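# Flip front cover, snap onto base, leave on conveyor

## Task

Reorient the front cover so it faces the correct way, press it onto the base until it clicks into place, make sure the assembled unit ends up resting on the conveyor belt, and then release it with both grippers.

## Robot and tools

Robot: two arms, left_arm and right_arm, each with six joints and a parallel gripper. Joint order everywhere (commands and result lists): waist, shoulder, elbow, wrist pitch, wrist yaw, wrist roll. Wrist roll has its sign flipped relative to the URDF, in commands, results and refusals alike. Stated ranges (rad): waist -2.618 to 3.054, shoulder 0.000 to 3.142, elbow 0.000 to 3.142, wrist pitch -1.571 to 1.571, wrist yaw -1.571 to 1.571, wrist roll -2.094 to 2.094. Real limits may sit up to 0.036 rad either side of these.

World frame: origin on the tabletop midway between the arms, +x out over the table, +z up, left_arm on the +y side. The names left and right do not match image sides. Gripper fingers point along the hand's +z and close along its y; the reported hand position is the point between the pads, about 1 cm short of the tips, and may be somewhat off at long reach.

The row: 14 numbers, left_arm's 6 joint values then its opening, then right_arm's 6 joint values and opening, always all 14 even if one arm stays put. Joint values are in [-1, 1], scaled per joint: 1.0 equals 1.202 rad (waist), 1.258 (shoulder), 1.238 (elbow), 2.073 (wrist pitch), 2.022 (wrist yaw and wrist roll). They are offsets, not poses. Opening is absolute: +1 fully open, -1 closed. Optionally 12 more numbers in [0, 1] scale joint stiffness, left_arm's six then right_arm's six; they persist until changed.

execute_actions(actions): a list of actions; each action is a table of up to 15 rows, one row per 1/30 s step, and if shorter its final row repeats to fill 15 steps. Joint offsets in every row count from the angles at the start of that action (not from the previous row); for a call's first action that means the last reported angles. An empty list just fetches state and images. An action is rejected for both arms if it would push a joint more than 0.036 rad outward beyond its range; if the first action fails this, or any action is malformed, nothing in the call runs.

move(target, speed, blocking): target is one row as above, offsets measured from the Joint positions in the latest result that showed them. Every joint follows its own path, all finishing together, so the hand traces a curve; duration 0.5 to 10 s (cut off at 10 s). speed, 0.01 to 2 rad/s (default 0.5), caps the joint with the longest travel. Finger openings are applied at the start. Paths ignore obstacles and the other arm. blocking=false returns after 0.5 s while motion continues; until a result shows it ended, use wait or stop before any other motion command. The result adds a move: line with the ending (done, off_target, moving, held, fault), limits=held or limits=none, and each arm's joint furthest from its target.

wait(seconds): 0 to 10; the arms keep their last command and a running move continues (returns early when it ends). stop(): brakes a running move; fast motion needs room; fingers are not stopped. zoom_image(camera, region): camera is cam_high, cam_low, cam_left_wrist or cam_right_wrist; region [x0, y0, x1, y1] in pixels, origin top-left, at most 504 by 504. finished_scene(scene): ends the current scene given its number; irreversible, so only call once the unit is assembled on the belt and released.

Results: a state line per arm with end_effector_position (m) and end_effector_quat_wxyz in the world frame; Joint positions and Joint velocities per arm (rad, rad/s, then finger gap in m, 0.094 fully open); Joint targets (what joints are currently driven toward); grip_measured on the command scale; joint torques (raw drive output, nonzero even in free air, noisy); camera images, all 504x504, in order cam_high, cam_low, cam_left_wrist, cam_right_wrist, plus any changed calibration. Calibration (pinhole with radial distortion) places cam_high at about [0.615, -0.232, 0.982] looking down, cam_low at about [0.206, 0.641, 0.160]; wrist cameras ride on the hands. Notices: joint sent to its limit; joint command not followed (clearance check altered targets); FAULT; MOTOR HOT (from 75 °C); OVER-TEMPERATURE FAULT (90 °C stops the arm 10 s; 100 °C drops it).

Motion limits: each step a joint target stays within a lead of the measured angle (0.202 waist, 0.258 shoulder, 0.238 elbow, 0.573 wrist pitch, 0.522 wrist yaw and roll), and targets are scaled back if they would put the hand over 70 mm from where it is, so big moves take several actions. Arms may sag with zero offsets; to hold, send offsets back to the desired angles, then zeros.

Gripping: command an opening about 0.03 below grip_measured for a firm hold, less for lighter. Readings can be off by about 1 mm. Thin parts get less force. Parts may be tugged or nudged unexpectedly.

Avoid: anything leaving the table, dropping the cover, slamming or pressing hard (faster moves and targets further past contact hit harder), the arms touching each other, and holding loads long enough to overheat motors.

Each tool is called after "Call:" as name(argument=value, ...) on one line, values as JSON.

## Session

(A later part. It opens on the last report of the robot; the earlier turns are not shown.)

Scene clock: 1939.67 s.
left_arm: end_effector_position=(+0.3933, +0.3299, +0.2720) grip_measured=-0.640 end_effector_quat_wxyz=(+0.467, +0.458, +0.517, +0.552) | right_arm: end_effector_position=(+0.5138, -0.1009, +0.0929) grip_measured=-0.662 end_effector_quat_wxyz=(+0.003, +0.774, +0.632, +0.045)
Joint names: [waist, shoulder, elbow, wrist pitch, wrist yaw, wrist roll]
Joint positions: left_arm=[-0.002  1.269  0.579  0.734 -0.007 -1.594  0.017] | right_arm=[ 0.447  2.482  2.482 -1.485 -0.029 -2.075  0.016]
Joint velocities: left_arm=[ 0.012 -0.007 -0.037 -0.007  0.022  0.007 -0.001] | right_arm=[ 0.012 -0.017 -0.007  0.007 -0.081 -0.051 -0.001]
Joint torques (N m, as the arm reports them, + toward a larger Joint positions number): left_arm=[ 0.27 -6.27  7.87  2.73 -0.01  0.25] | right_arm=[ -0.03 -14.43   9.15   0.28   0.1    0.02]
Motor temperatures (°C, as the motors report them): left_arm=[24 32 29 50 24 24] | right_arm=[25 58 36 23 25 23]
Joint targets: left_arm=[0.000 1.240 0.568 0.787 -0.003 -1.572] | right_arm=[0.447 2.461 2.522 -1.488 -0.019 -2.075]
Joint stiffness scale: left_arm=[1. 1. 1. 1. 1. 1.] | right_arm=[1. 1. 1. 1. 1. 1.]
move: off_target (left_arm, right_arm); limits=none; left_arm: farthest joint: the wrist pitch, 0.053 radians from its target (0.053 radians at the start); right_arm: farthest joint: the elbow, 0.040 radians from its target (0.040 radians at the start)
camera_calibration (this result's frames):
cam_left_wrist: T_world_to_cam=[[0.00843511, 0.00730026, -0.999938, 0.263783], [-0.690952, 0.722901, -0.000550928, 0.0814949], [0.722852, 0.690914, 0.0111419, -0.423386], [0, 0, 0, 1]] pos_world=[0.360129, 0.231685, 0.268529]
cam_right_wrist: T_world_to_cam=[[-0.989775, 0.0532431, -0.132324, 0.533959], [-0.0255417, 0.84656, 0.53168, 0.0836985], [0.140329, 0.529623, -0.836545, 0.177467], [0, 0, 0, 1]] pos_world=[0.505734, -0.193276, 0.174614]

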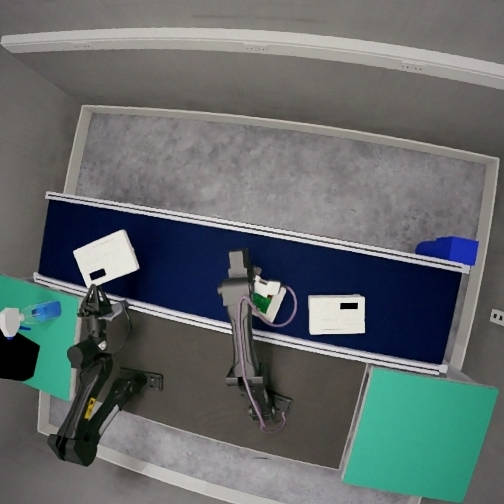

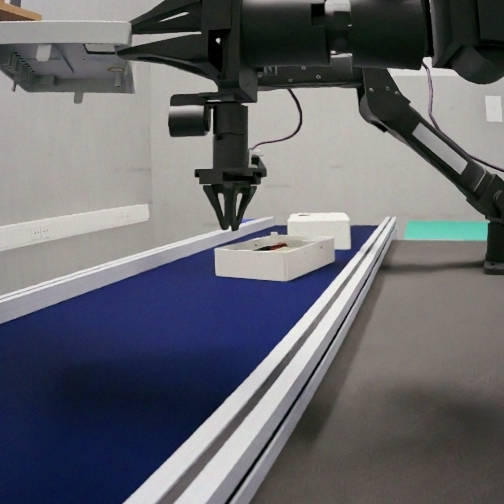

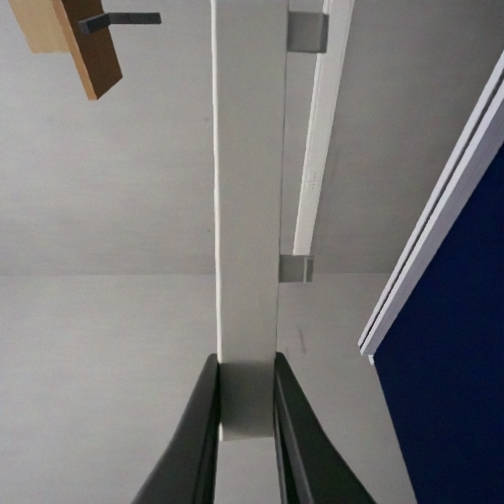

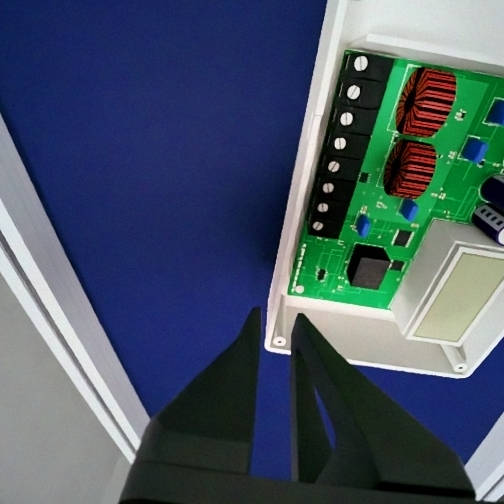

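Call:
move(target=[-0.7013,0.6169,0.2084,0.2402,0.002,0.011,-0.665,-0.4967,-0.9396,-0.9548,0.017,0.014,0.284,-0.9], speed=0.6)

Scene clock: 2003.73 s.
left_arm: end_effector_position=(+0.3778, -0.0683, +0.1183) grip_measured=-0.640 end_effector_quat_wxyz=(+0.613, +0.670, +0.300, +0.292) | right_arm: end_effector_position=(+0.2622, -0.3147, +0.1867) grip_measured=-0.898 end_effector_quat_wxyz=(+0.041, +0.780, +0.623, +0.039)
Joint names: [waist, shoulder, elbow, wrist pitch, wrist yaw, wrist roll]
Joint positions: left_arm=[-0.849  2.053  0.794  1.18  -0.005 -1.594  0.017] | right_arm=[-0.143  1.32   1.317 -1.456 -0.017 -1.507  0.005]
Joint velocities: left_arm=[-0.002  0.012 -0.002  0.007  0.051 -0.051 -0.001] | right_arm=[-0.017  0.002 -0.002 -0.066  0.007  0.007 -0.001]
Joint torques (N m, as the arm reports them, + toward a larger Joint positions number): left_arm=[ 0.28 -9.4   9.91  2.72  0.    0.24] | right_arm=[-0.65 -4.84  4.7   0.45  0.19  0.07]
Motor temperatures (°C, as the motors report them): left_arm=[24 32 29 50 24 24] | right_arm=[25 61 36 23 25 23]
Joint targets: left_arm=[-0.845 2.045 0.837 1.232 -0.003 -1.572] | right_arm=[-0.150 1.300 1.300 -1.449 -0.001 -1.501]
Joint stiffness scale: left_arm=[1. 1. 1. 1. 1. 1.] | right_arm=[1. 1. 1. 1. 1. 1.]
move: off_target (left_arm); limits=none; left_arm: farthest joint: the wrist pitch, 0.052 radians from its target (0.497 radians at the start); right_arm: farthest joint: the shoulder, 0.020 radians from its target (1.182 radians at the start)
camera_calibration (this result's frames):
cam_left_wrist: T_world_to_cam=[[-0.0818405, 0.0784872, -0.99355, 0.151313], [0.0891652, 0.993473, 0.0711364, 0.0738261], [0.992649, -0.0827683, -0.0883047, -0.278345], [0, 0, 0, 1]] pos_world=[0.282099, -0.108259, 0.120506]
cam_right_wrist: T_world_to_cam=[[-0.982306, 0.0685737, -0.174278, 0.319406], [-0.0224912, 0.880628, 0.473274, 0.229193], [0.185928, 0.46882, -0.863504, 0.378441], [0, 0, 0, 1]] pos_world=[0.248546, -0.401158, 0.273979]

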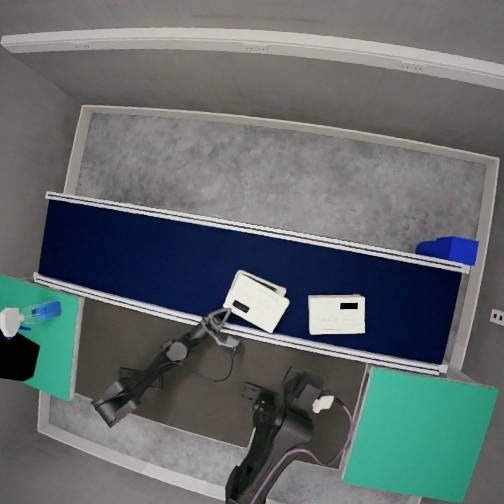

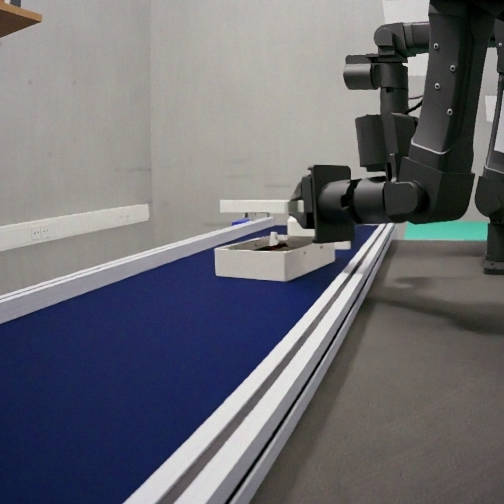

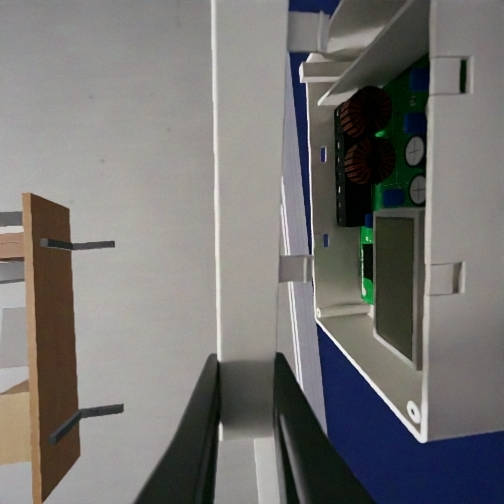

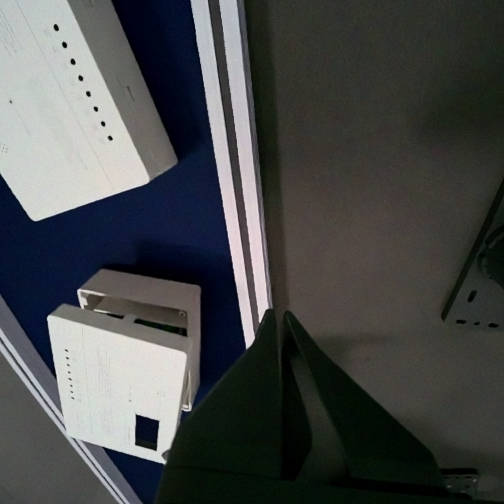

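Call:
zoom_image(camera="cam_high", region=[190, 240, 330, 360])

Call:
zoom_image(camera="cam_right_wrist", region=[20, 240, 260, 480])

Region (190, 240, 330, 360) of cam_high's 504x504 image, scaled by 3.600, with more detail than that image has; it fills the top 432 rows of this view, and the rest is white.

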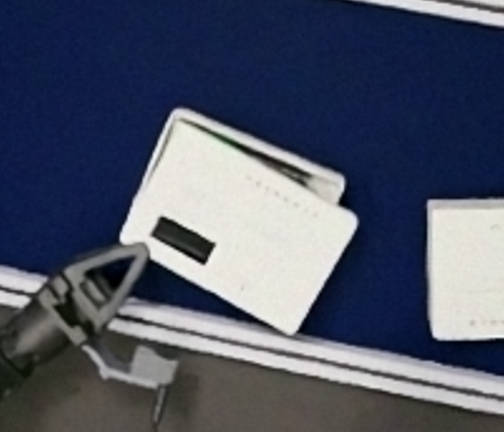

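Region (20, 240, 260, 480) of cam_right_wrist's 504x504 image, scaled by 2.100, with more detail than that image has.

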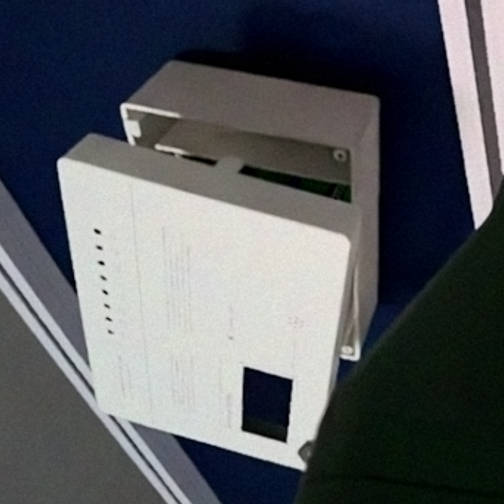

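Call:
zoom_image(camera="cam_left_wrist", region=[190, 0, 504, 460])

Call:
zoom_image(camera="cam_low", region=[190, 160, 370, 300])

Region (190, 0, 504, 460) of cam_left_wrist's 504x504 image, scaled by 1.096, with more detail than that image has; it fills the left 344 columns of this view, and the rest is white.

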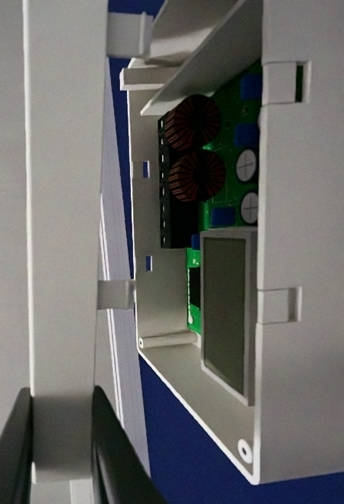

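Region (190, 160, 370, 300) of cam_low's 504x504 image, scaled by 2.800, with more detail than that image has.

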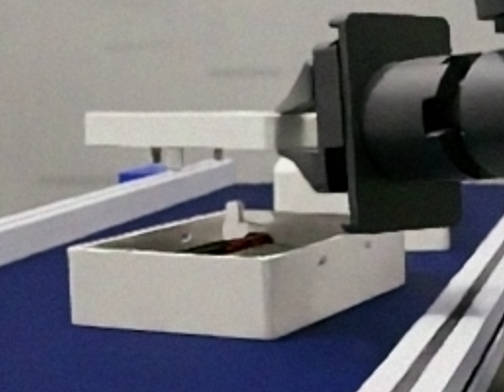

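Call:
move(target=[-0.0116,0.0747,0.0347,0.0743,-0.0445,0.011,-0.665,-0.006,-0.016,-0.013,0.003,0.008,0.003,-0.9], speed=0.2)

Scene clock: 2125.13 s.
left_arm: end_effector_position=(+0.3853, -0.0599, +0.0948) grip_measured=-0.640 end_effector_quat_wxyz=(+0.602, +0.658, +0.322, +0.317) | right_arm: end_effector_position=(+0.2622, -0.3147, +0.1867) grip_measured=-0.898 end_effector_quat_wxyz=(+0.041, +0.780, +0.623, +0.039)
Joint names: [waist, shoulder, elbow, wrist pitch, wrist yaw, wrist roll]
Joint positions: left_arm=[-0.854  2.149  0.794  1.281 -0.083 -1.593  0.017] | right_arm=[-0.143  1.32   1.317 -1.456 -0.017 -1.507  0.005]
Joint velocities: left_arm=[ 0.002 -0.017  0.017  0.022 -0.022  0.022  0.001] | right_arm=[ 0.007 -0.007  0.012  0.037  0.022 -0.007 -0.001]
Joint torques (N m, as the arm reports them, + toward a larger Joint positions number): left_arm=[-0.77 -9.27  9.35  2.71 -0.12  0.27] | right_arm=[-0.67 -4.88  4.7   0.45  0.18  0.08]
Motor temperatures (°C, as the motors report them): left_arm=[24 37 31 51 24 24] | right_arm=[25 43 32 24 25 23]
Joint targets: left_arm=[-0.862 2.147 0.837 1.334 -0.095 -1.571] | right_arm=[-0.151 1.299 1.300 -1.449 -0.001 -1.501]
Joint stiffness scale: left_arm=[1. 1. 1. 1. 1. 1.] | right_arm=[1. 1. 1. 1. 1. 1.]
move: off_target (left_arm); limits=none; left_arm: farthest joint: the wrist pitch, 0.053 radians from its target (0.154 radians at the start); right_arm: farthest joint: the shoulder, 0.020 radians from its target (0.020 radians at the start)
camera_calibration (this result's frames):
cam_left_wrist: T_world_to_cam=[[-0.080603, 0.0740317, -0.993993, 0.127173], [0.0155545, 0.99721, 0.07301, 0.094885], [0.996625, -0.00957629, -0.0815296, -0.284966], [0, 0, 0, 1]] pos_world=[0.292779, -0.106764, 0.0962479]
cam_right_wrist: T_world_to_cam=[[-0.982333, 0.0681939, -0.174275, 0.319293], [-0.0228223, 0.88064, 0.473237, 0.229291], [0.185745, 0.468853, -0.863525, 0.378504], [0, 0, 0, 1]] pos_world=[0.248579, -0.401159, 0.273983]

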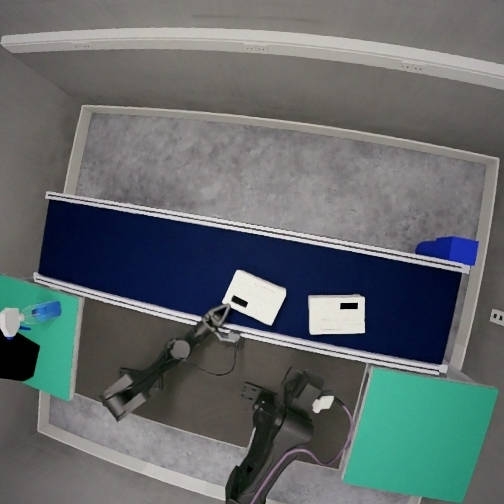

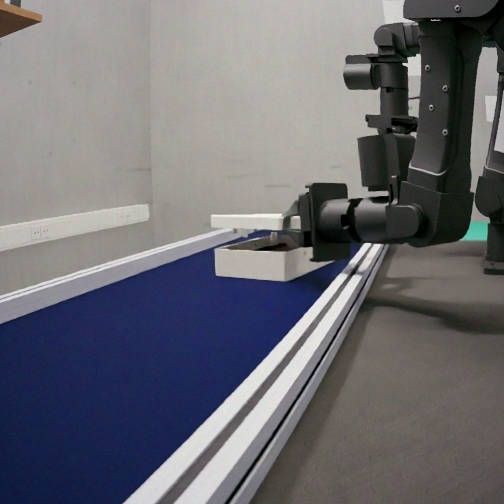

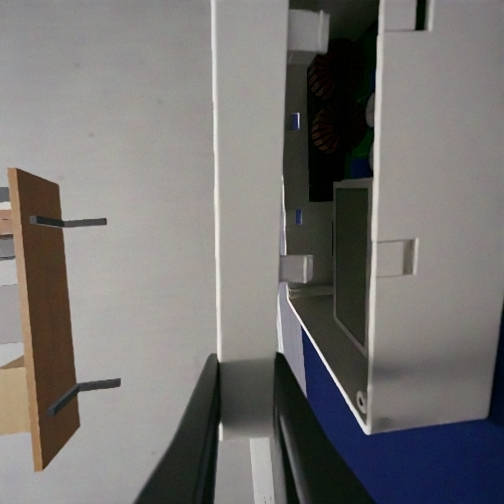

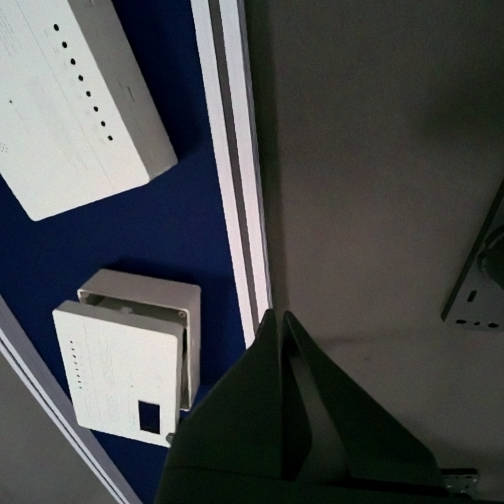

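Call:
execute_actions(actions=[])

Scene clock: 2156.07 s.
left_arm: end_effector_position=(+0.3853, -0.0599, +0.0949) grip_measured=-0.640 end_effector_quat_wxyz=(+0.602, +0.658, +0.322, +0.317) | right_arm: end_effector_position=(+0.2622, -0.3147, +0.1867) grip_measured=-0.898 end_effector_quat_wxyz=(+0.041, +0.780, +0.623, +0.039)
Joint names: [waist, shoulder, elbow, wrist pitch, wrist yaw, wrist roll]
Joint positions: left_arm=[-0.854  2.149  0.794  1.281 -0.083 -1.593  0.017] | right_arm=[-0.143  1.32   1.317 -1.456 -0.017 -1.507  0.005]
Joint velocities: left_arm=[-0.017 -0.027  0.007 -0.022 -0.037 -0.007 -0.   ] | right_arm=[-0.012  0.012  0.007 -0.022 -0.022  0.051 -0.   ]
Joint torques (N m, as the arm reports them, + toward a larger Joint positions number): left_arm=[-0.76 -9.25  9.45  2.75 -0.12  0.26] | right_arm=[-0.68 -4.88  4.71  0.45  0.19  0.08]
Motor temperatures (°C, as the motors report them): left_arm=[24 37 31 51 24 24] | right_arm=[25 43 32 24 25 23]
Joint targets: left_arm=[-0.862 2.147 0.837 1.334 -0.094 -1.571] | right_arm=[-0.151 1.299 1.300 -1.449 -0.001 -1.501]
Joint stiffness scale: left_arm=[1. 1. 1. 1. 1. 1.] | right_arm=[1. 1. 1. 1. 1. 1.]
camera_calibration (this result's frames):
cam_left_wrist: T_world_to_cam=[[-0.0803168, 0.073783, -0.994035, 0.127146], [0.0155336, 0.997228, 0.0727649, 0.0949151], [0.996648, -0.00959665, -0.0812402, -0.285002], [0, 0, 0, 1]] pos_world=[0.292784, -0.106768, 0.0963274]
cam_right_wrist: T_world_to_cam=[[-0.982333, 0.0681939, -0.174275, 0.319293], [-0.0228223, 0.88064, 0.473237, 0.229291], [0.185745, 0.468853, -0.863525, 0.378504], [0, 0, 0, 1]] pos_world=[0.248579, -0.401159, 0.273983]

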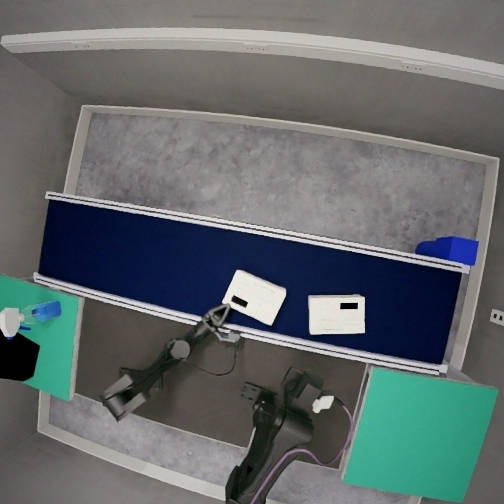

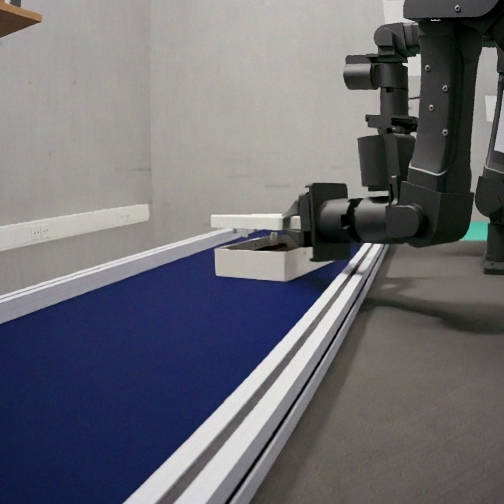

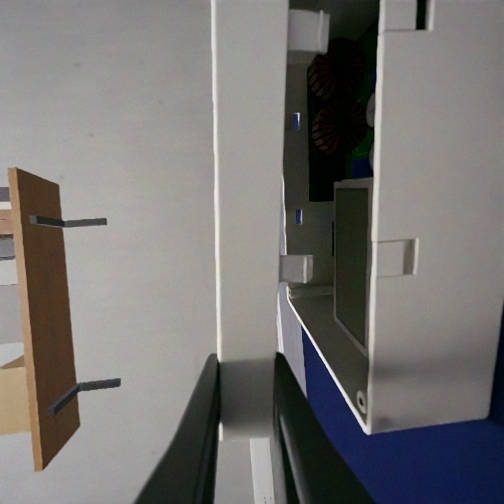

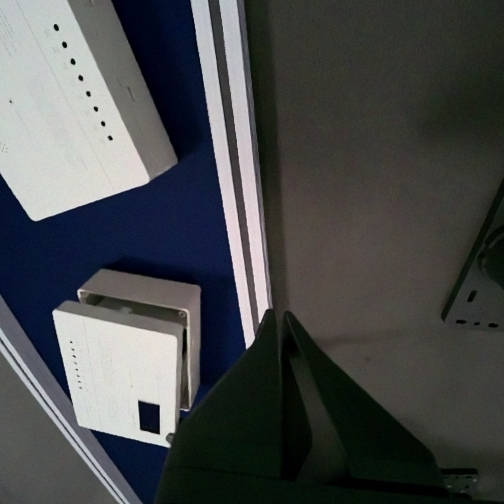

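Call:
zoom_image(camera="cam_high", region=[200, 250, 320, 350])

Call:
zoom_image(camera="cam_low", region=[190, 170, 370, 300])

Call:
zoom_image(camera="cam_right_wrist", region=[30, 250, 230, 450])

Region (200, 250, 320, 350) of cam_high's 504x504 image, scaled by 4.200, with more detail than that image has.

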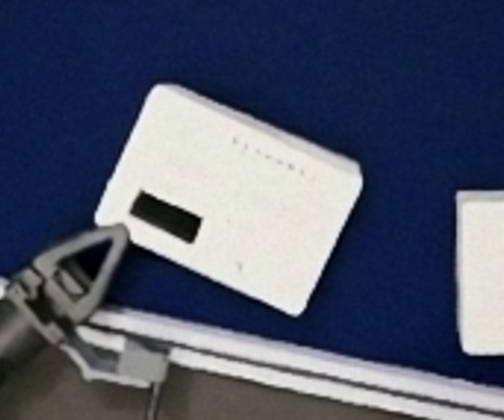

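Region (190, 170, 370, 300) of cam_low's 504x504 image, scaled by 2.800, with more detail than that image has.

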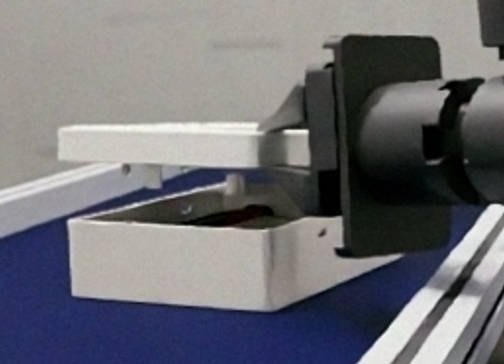

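Region (30, 250, 230, 450) of cam_right_wrist's 504x504 image, scaled by 2.520, with more detail than that image has.

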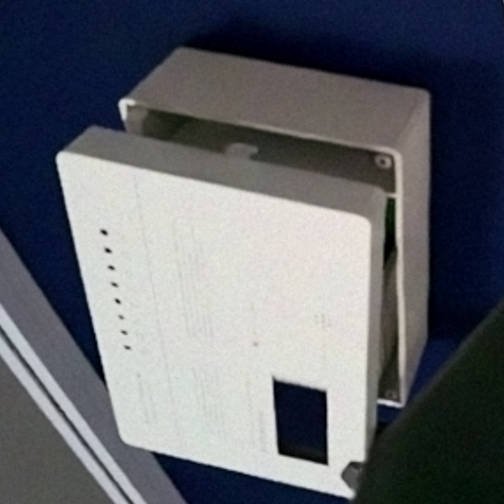

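Call:
zoom_image(camera="cam_left_wrist", region=[250, 0, 504, 320])

Call:
zoom_image(camera="cam_left_wrist", region=[200, 200, 504, 504])

Region (250, 0, 504, 320) of cam_left_wrist's 504x504 image, scaled by 1.575, with more detail than that image has; it fills the left 400 columns of this view, and the rest is white.

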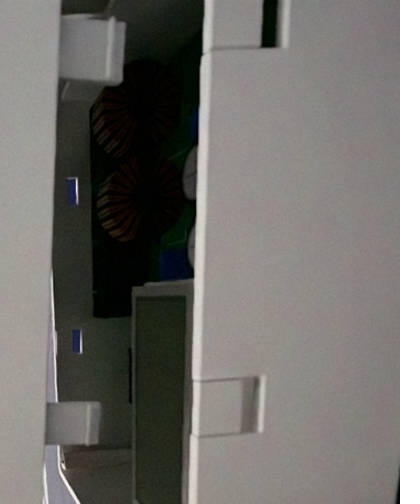

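Region (200, 200, 504, 504) of cam_left_wrist's 504x504 image, scaled by 1.658, with more detail than that image has.

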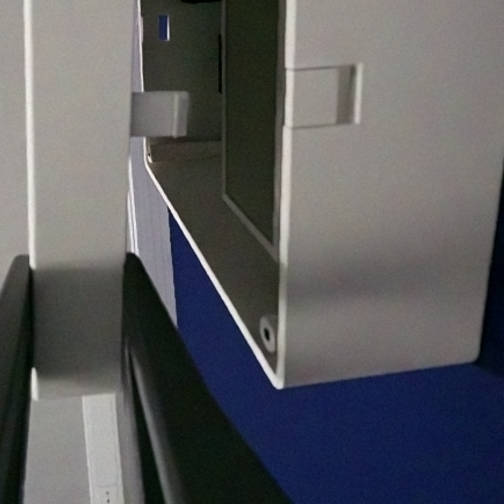

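Call:
zoom_image(camera="cam_left_wrist", region=[270, 0, 450, 120])

Call:
zoom_image(camera="cam_left_wrist", region=[260, 220, 440, 320])

Region (270, 0, 450, 120) of cam_left_wrist's 504x504 image, scaled by 2.800, with more detail than that image has.

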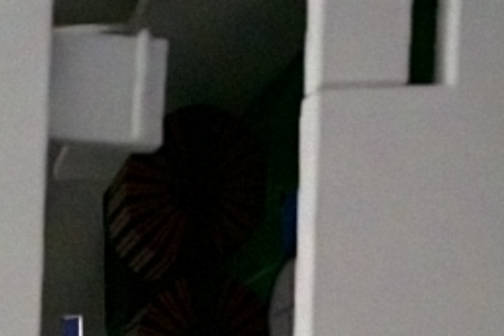

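Region (260, 220, 440, 320) of cam_left_wrist's 504x504 image, scaled by 2.800, with more detail than that image has.

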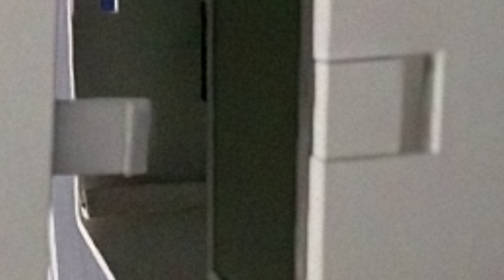

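Call:
zoom_image(camera="cam_low", region=[200, 195, 320, 290])

Region (200, 195, 320, 290) of cam_low's 504x504 image, scaled by 4.200, with more detail than that image has; it fills the top 399 rows of this view, and the rest is white.

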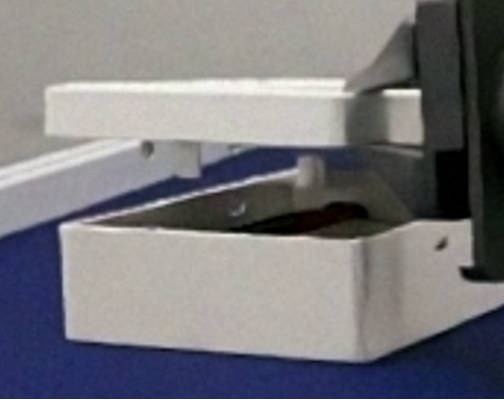

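Call:
zoom_image(camera="cam_right_wrist", region=[40, 260, 210, 360])

Call:
zoom_image(camera="cam_right_wrist", region=[40, 340, 210, 460])

Region (40, 260, 210, 360) of cam_right_wrist's 504x504 image, scaled by 2.965, with more detail than that image has; it fills the top 296 rows of this view, and the rest is white.

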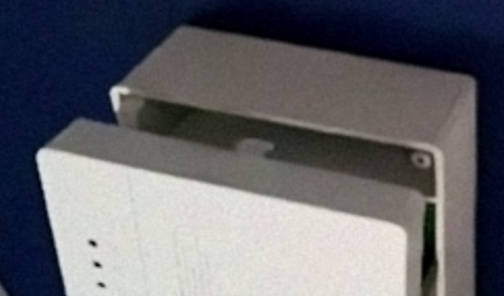

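Region (40, 340, 210, 460) of cam_right_wrist's 504x504 image, scaled by 2.965, with more detail than that image has; it fills the top 356 rows of this view, and the rest is white.

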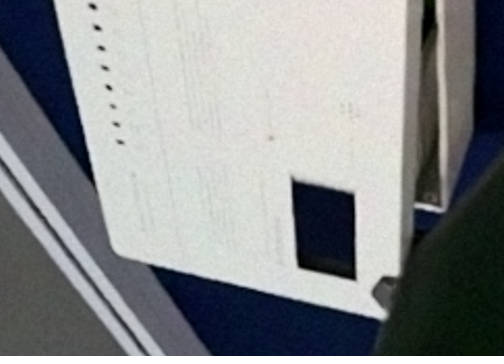

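Call:
execute_actions(actions=[[[-0.0067,0.0028,0.0347,0.0282,-0.0054,0.0109,-0.665,-0.0067,-0.0167,-0.0137,0.0034,0.0079,0.003,-0.9],[-0.0067,0.0072,0.0347,0.0309,-0.0054,0.0109,-0.665,-0.0067,-0.0167,-0.0137,0.0034,0.0079,0.003,-0.9],[-0.0067,0.0115,0.0347,0.0335,-0.0054,0.0109,-0.665,-0.0067,-0.0167,-0.0137,0.0034,0.0079,0.003,-0.9],[-0.0067,0.0159,0.0347,0.0362,-0.0054,0.0109,-0.665,-0.0067,-0.0167,-0.0137,0.0034,0.0079,0.003,-0.9],[-0.0067,0.0203,0.0347,0.0388,-0.0054,0.0109,-0.665,-0.0067,-0.0167,-0.0137,0.0034,0.0079,0.003,-0.9],[-0.0067,0.0246,0.0347,0.0415,-0.0054,0.0109,-0.665,-0.0067,-0.0167,-0.0137,0.0034,0.0079,0.003,-0.9],[-0.0067,0.029,0.0347,0.0441,-0.0054,0.0109,-0.665,-0.0067,-0.0167,-0.0137,0.0034,0.0079,0.003,-0.9],[-0.0067,0.0334,0.0347,0.0468,-0.0054,0.0109,-0.665,-0.0067,-0.0167,-0.0137,0.0034,0.0079,0.003,-0.9],[-0.0067,0.0378,0.0347,0.0494,-0.0054,0.0109,-0.665,-0.0067,-0.0167,-0.0137,0.0034,0.0079,0.003,-0.9],[-0.0067,0.0421,0.0347,0.0521,-0.0054,0.0109,-0.665,-0.0067,-0.0167,-0.0137,0.0034,0.0079,0.003,-0.9]]])

Scene clock: 2276.57 s.
left_arm: end_effector_position=(+0.3851, -0.0593, +0.0843) grip_measured=-0.640 end_effector_quat_wxyz=(+0.605, +0.655, +0.322, +0.318) | right_arm: end_effector_position=(+0.2622, -0.3147, +0.1867) grip_measured=-0.898 end_effector_quat_wxyz=(+0.041, +0.780, +0.623, +0.039)
Joint names: [waist, shoulder, elbow, wrist pitch, wrist yaw, wrist roll]
Joint positions: left_arm=[-0.854  2.199  0.794  1.339 -0.085 -1.592  0.017] | right_arm=[-0.143  1.32   1.317 -1.456 -0.017 -1.507  0.005]
Joint velocities: left_arm=[ 0.007  0.012  0.002 -0.022 -0.037  0.037  0.   ] | right_arm=[-0.002  0.007  0.002 -0.037  0.037 -0.022  0.   ]
Joint torques (N m, as the arm reports them, + toward a larger Joint positions number): left_arm=[-0.75 -9.01  9.13  2.65 -0.13  0.23] | right_arm=[-0.76 -4.94  4.62  0.46  0.18  0.09]
Motor temperatures (°C, as the motors report them): left_arm=[24 38 31 51 24 24] | right_arm=[25 40 31 24 25 23]
Joint targets: left_arm=[-0.862 2.202 0.837 1.389 -0.095 -1.572] | right_arm=[-0.151 1.299 1.300 -1.449 -0.001 -1.501]
Joint stiffness scale: left_arm=[1. 1. 1. 1. 1. 1.] | right_arm=[1. 1. 1. 1. 1. 1.]
camera_calibration (this result's frames):
cam_left_wrist: T_world_to_cam=[[-0.0751892, 0.0667217, -0.994935, 0.114267], [0.013136, 0.997739, 0.0659171, 0.096659], [0.997083, -0.0081132, -0.0758956, -0.286258], [0, 0, 0, 1]] pos_world=[0.292744, -0.106387, 0.0855906]
cam_right_wrist: T_world_to_cam=[[-0.982333, 0.0681939, -0.174275, 0.319293], [-0.0228223, 0.88064, 0.473237, 0.229291], [0.185745, 0.468853, -0.863525, 0.378504], [0, 0, 0, 1]] pos_world=[0.248579, -0.401159, 0.273983]

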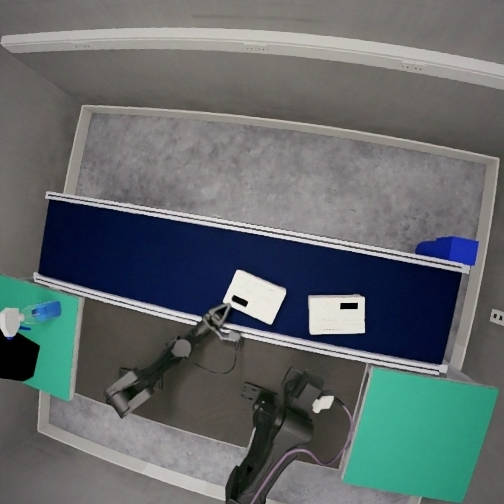

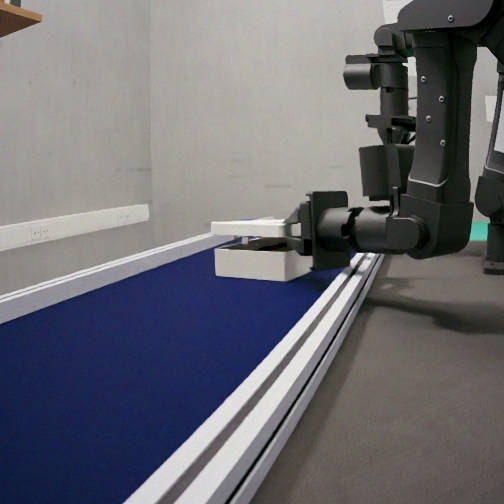

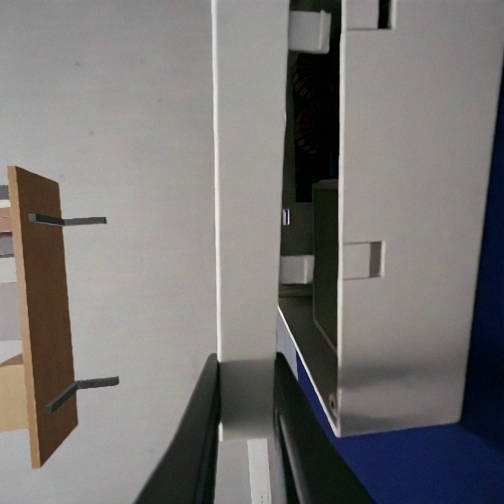

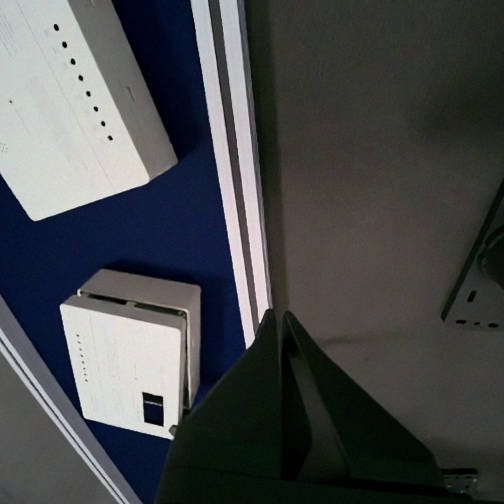

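Call:
zoom_image(camera="cam_left_wrist", region=[260, 220, 440, 320])

Call:
zoom_image(camera="cam_left_wrist", region=[270, 0, 450, 120])

Call:
zoom_image(camera="cam_low", region=[200, 195, 320, 290])

Call:
zoom_image(camera="cam_right_wrist", region=[40, 260, 210, 360])

Region (260, 220, 440, 320) of cam_left_wrist's 504x504 image, scaled by 2.800, with more detail than that image has.

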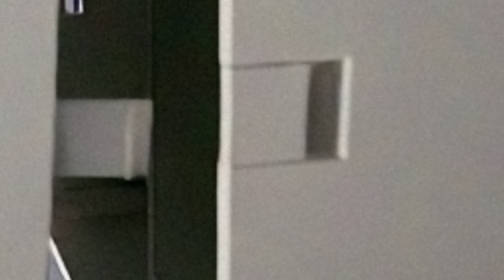

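Region (270, 0, 450, 120) of cam_left_wrist's 504x504 image, scaled by 2.800, with more detail than that image has.

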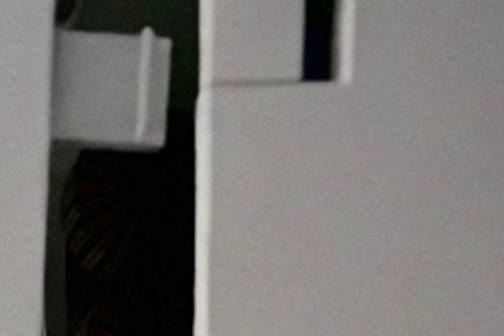

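Region (200, 195, 320, 290) of cam_low's 504x504 image, scaled by 4.200, with more detail than that image has; it fills the top 399 rows of this view, and the rest is white.

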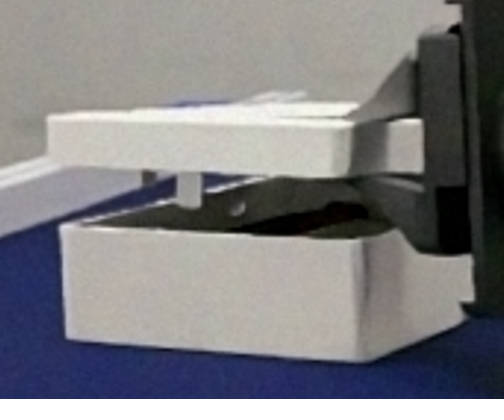

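Region (40, 260, 210, 360) of cam_right_wrist's 504x504 image, scaled by 2.965, with more detail than that image has; it fills the top 296 rows of this view, and the rest is white.

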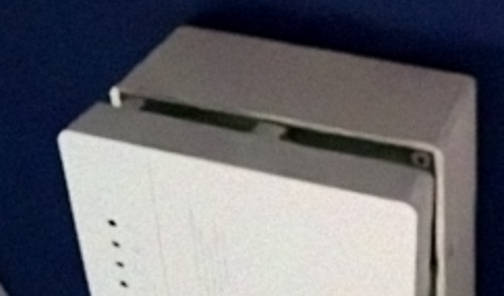

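Call:
execute_actions(actions=[[[-0.0084,0.0024,0.0347,0.0241,-0.0069,0.0116,-0.665,-0.0067,-0.0167,-0.0137,0.0034,0.0079,0.003,-0.9],[-0.0101,0.0024,0.0347,0.0241,-0.0089,0.0134,-0.665,-0.0067,-0.0167,-0.0137,0.0034,0.0079,0.003,-0.9],[-0.0118,0.0024,0.0347,0.0241,-0.0109,0.0151,-0.665,-0.0067,-0.0167,-0.0137,0.0034,0.0079,0.003,-0.9],[-0.0135,0.0024,0.0347,0.0241,-0.0129,0.0168,-0.665,-0.0067,-0.0167,-0.0137,0.0034,0.0079,0.003,-0.9],[-0.0152,0.0024,0.0347,0.0241,-0.015,0.0186,-0.665,-0.0067,-0.0167,-0.0137,0.0034,0.0079,0.003,-0.9],[-0.0169,0.0024,0.0347,0.0241,-0.017,0.0203,-0.665,-0.0067,-0.0167,-0.0137,0.0034,0.0079,0.003,-0.9],[-0.0186,0.0024,0.0347,0.0241,-0.019,0.022,-0.665,-0.0067,-0.0167,-0.0137,0.0034,0.0079,0.003,-0.9],[-0.0203,0.0024,0.0347,0.0241,-0.021,0.0238,-0.665,-0.0067,-0.0167,-0.0137,0.0034,0.0079,0.003,-0.9],[-0.022,0.0024,0.0347,0.0241,-0.023,0.0255,-0.665,-0.0067,-0.0167,-0.0137,0.0034,0.0079,0.003,-0.9],[-0.0237,0.0024,0.0347,0.0241,-0.025,0.0272,-0.665,-0.0067,-0.0167,-0.0137,0.0034,0.0079,0.003,-0.9]]])

Scene clock: 2397.07 s.
left_arm: end_effector_position=(+0.3821, -0.0624, +0.0843) grip_measured=-0.640 end_effector_quat_wxyz=(+0.607, +0.648, +0.336, +0.315) | right_arm: end_effector_position=(+0.2622, -0.3147, +0.1867) grip_measured=-0.898 end_effector_quat_wxyz=(+0.041, +0.780, +0.623, +0.039)
Joint names: [waist, shoulder, elbow, wrist pitch, wrist yaw, wrist roll]
Joint positions: left_arm=[-0.874  2.2    0.794  1.341 -0.12  -1.563  0.017] | right_arm=[-0.143  1.32   1.317 -1.456 -0.017 -1.507  0.005]
Joint velocities: left_arm=[-0.017  0.002  0.007 -0.066 -0.081  0.022 -0.   ] | right_arm=[ 0.007  0.002  0.007  0.007 -0.007 -0.037  0.   ]
Joint torques (N m, as the arm reports them, + toward a larger Joint positions number): left_arm=[-0.65 -9.22  9.    2.71 -0.13  0.26] | right_arm=[-0.76 -4.94  4.63  0.45  0.18  0.08]
Motor temperatures (°C, as the motors report them): left_arm=[24 39 31 50 24 24] | right_arm=[25 38 31 24 25 23]
Joint targets: left_arm=[-0.882 2.202 0.837 1.389 -0.136 -1.537] | right_arm=[-0.151 1.299 1.300 -1.449 -0.001 -1.501]
Joint stiffness scale: left_arm=[1. 1. 1. 1. 1. 1.] | right_arm=[1. 1. 1. 1. 1. 1.]
camera_calibration (this result's frames):
cam_left_wrist: T_world_to_cam=[[-0.0903101, 0.0432019, -0.994976, 0.118588], [-0.00270671, 0.999044, 0.0436242, 0.107776], [0.99591, 0.00663283, -0.0901068, -0.28066], [0, 0, 0, 1]] pos_world=[0.290514, -0.110934, 0.0880009]
cam_right_wrist: T_world_to_cam=[[-0.982333, 0.0681939, -0.174275, 0.319293], [-0.0228223, 0.88064, 0.473237, 0.229291], [0.185745, 0.468853, -0.863525, 0.378504], [0, 0, 0, 1]] pos_world=[0.248579, -0.401159, 0.273983]

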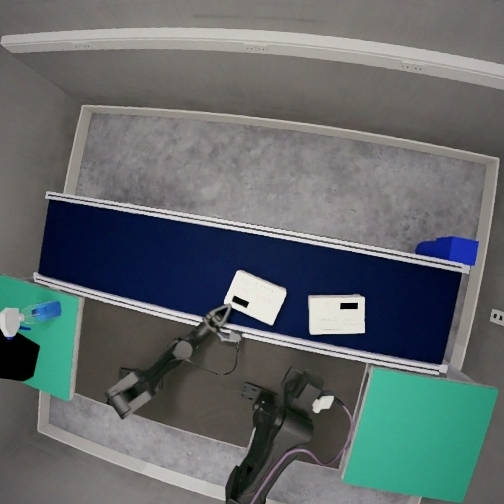

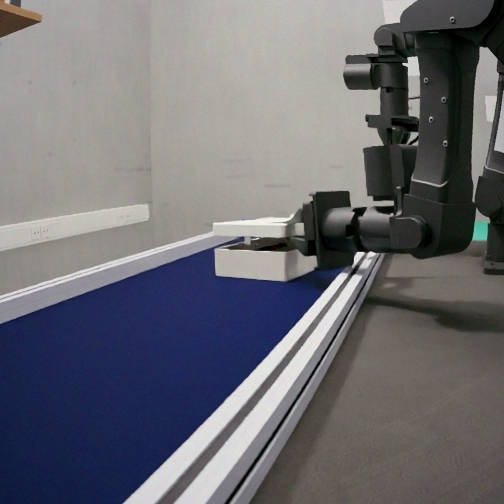

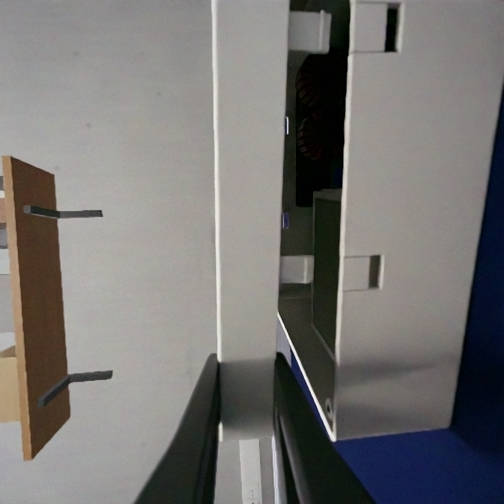

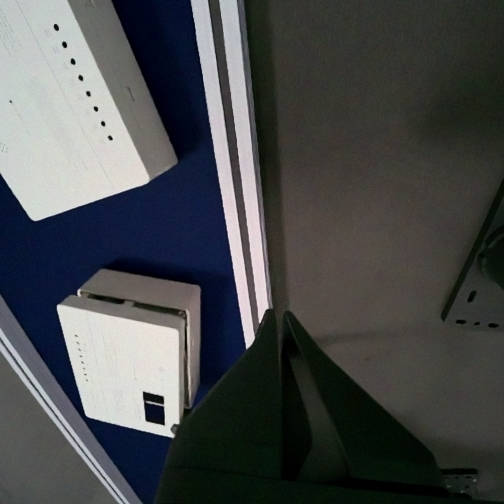

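Call:
zoom_image(camera="cam_left_wrist", region=[260, 220, 440, 320])

Call:
zoom_image(camera="cam_left_wrist", region=[270, 0, 450, 120])

Call:
zoom_image(camera="cam_low", region=[200, 195, 320, 290])

Call:
zoom_image(camera="cam_right_wrist", region=[40, 260, 210, 360])

Region (260, 220, 440, 320) of cam_left_wrist's 504x504 image, scaled by 2.800, with more detail than that image has.

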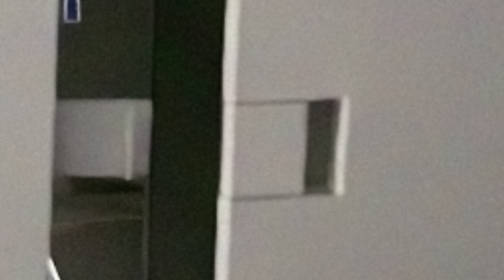

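Region (270, 0, 450, 120) of cam_left_wrist's 504x504 image, scaled by 2.800, with more detail than that image has.

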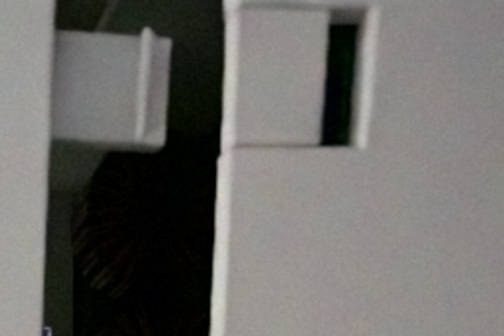

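Region (200, 195, 320, 290) of cam_low's 504x504 image, scaled by 4.200, with more detail than that image has; it fills the top 399 rows of this view, and the rest is white.

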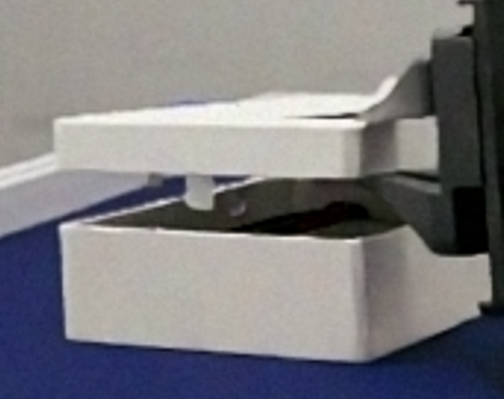

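Region (40, 260, 210, 360) of cam_right_wrist's 504x504 image, scaled by 2.965, with more detail than that image has; it fills the top 296 rows of this view, and the rest is white.

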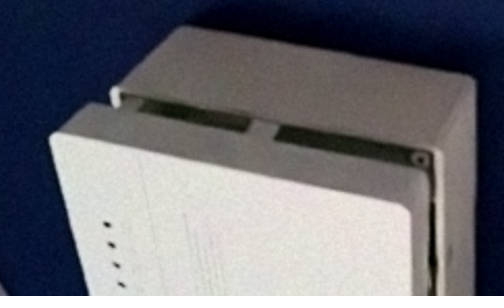

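Call:
execute_actions(actions=[[[-0.0067,0.0016,0.0347,0.0232,-0.0079,0.015,-0.665,-0.0067,-0.0167,-0.0137,0.0034,0.0079,0.003,-0.9],[-0.0067,0.002,0.0347,0.0235,-0.0079,0.0175,-0.665,-0.0067,-0.0167,-0.0137,0.0034,0.0079,0.003,-0.9],[-0.0067,0.003,0.0347,0.024,-0.0079,0.02,-0.665,-0.0067,-0.0167,-0.0137,0.0034,0.0079,0.003,-0.9],[-0.0067,0.0045,0.0347,0.025,-0.0079,0.0225,-0.665,-0.0067,-0.0167,-0.0137,0.0034,0.0079,0.003,-0.9],[-0.0067,0.006,0.0347,0.026,-0.0079,0.025,-0.665,-0.0067,-0.0167,-0.0137,0.0034,0.0079,0.003,-0.9],[-0.0067,0.008,0.0347,0.027,-0.0079,0.027,-0.665,-0.0067,-0.0167,-0.0137,0.0034,0.0079,0.003,-0.9],[-0.0067,0.010,0.0347,0.028,-0.0079,0.0285,-0.665,-0.0067,-0.0167,-0.0137,0.0034,0.0079,0.003,-0.9],[-0.0067,0.0115,0.0347,0.029,-0.0079,0.0295,-0.665,-0.0067,-0.0167,-0.0137,0.0034,0.0079,0.003,-0.9],[-0.0067,0.013,0.0347,0.030,-0.0079,0.0302,-0.665,-0.0067,-0.0167,-0.0137,0.0034,0.0079,0.003,-0.9],[-0.0067,0.0143,0.0347,0.0309,-0.0079,0.0302,-0.665,-0.0067,-0.0167,-0.0137,0.0034,0.0079,0.003,-0.9]]])

Scene clock: 2511.60 s.
left_arm: end_effector_position=(+0.3827, -0.0613, +0.0834) grip_measured=-0.640 end_effector_quat_wxyz=(+0.615, +0.637, +0.348, +0.307) | right_arm: end_effector_position=(+0.2622, -0.3147, +0.1867) grip_measured=-0.898 end_effector_quat_wxyz=(+0.041, +0.780, +0.623, +0.039)
Joint names: [waist, shoulder, elbow, wrist pitch, wrist yaw, wrist roll]
Joint positions: left_arm=[-0.874  2.213  0.794  1.364 -0.127 -1.526  0.017] | right_arm=[-0.143  1.32   1.317 -1.456 -0.017 -1.506  0.005]
Joint velocities: left_arm=[-0.002  0.027 -0.007 -0.007 -0.022 -0.037  0.   ] | right_arm=[-0.002  0.002  0.002 -0.051  0.007  0.037  0.001]
Joint torques (N m, as the arm reports them, + toward a larger Joint positions number): left_arm=[-0.6  -9.13  9.02  2.63 -0.18  0.24] | right_arm=[-0.76 -4.94  4.63  0.46  0.18  0.08]
Motor temperatures (°C, as the motors report them): left_arm=[24 39 31 50 24 24] | right_arm=[25 36 30 24 25 23]
Joint targets: left_arm=[-0.882 2.218 0.837 1.406 -0.136 -1.502] | right_arm=[-0.151 1.299 1.300 -1.449 -0.001 -1.500]
Joint stiffness scale: left_arm=[1. 1. 1. 1. 1. 1.] | right_arm=[1. 1. 1. 1. 1. 1.]
camera_calibration (this result's frames):
cam_left_wrist: T_world_to_cam=[[-0.104541, 0.00585404, -0.994503, 0.120779], [-0.0114106, 0.99991, 0.00708534, 0.11317], [0.994455, 0.0120886, -0.104465, -0.279277], [0, 0, 0, 1]] pos_world=[0.291647, -0.110491, 0.0901384]
cam_right_wrist: T_world_to_cam=[[-0.98236, 0.0678141, -0.174272, 0.31918], [-0.0231533, 0.880651, 0.473199, 0.229388], [0.185563, 0.468887, -0.863546, 0.378566], [0, 0, 0, 1]] pos_world=[0.248612, -0.40116, 0.273987]

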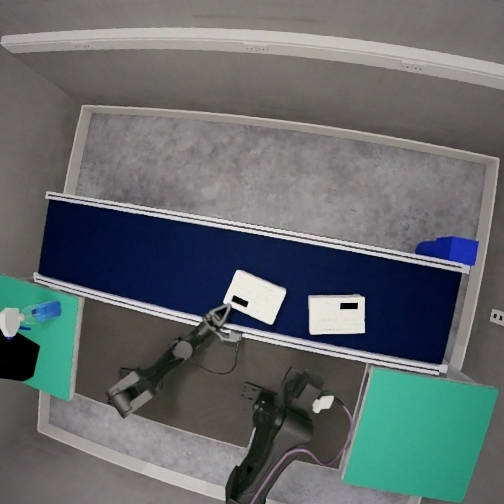

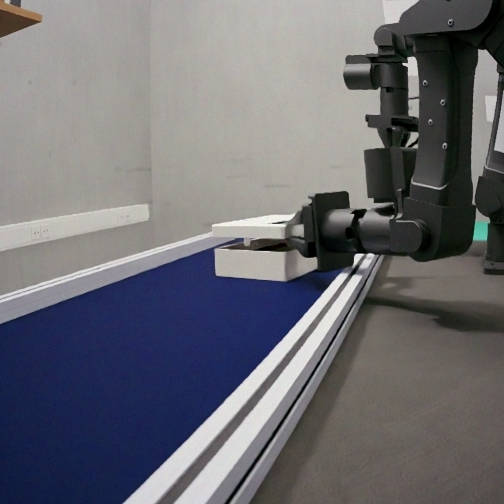

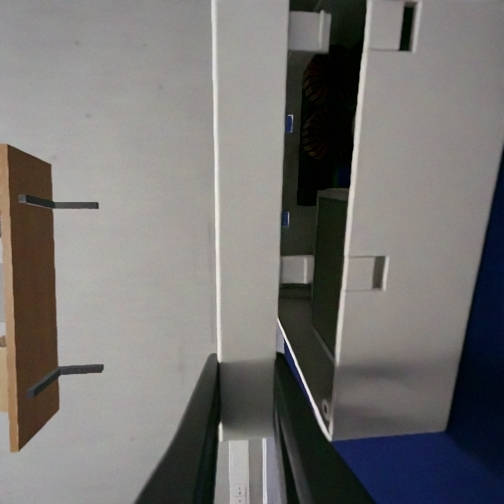

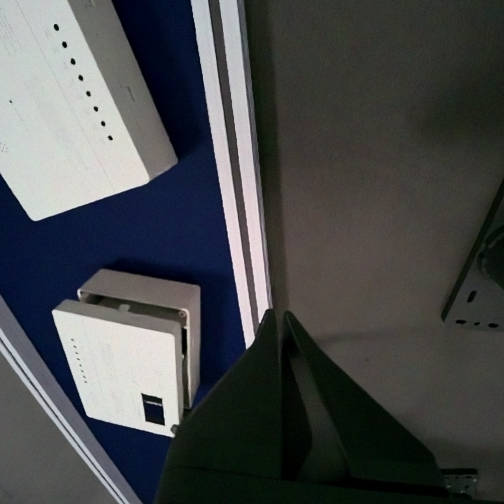

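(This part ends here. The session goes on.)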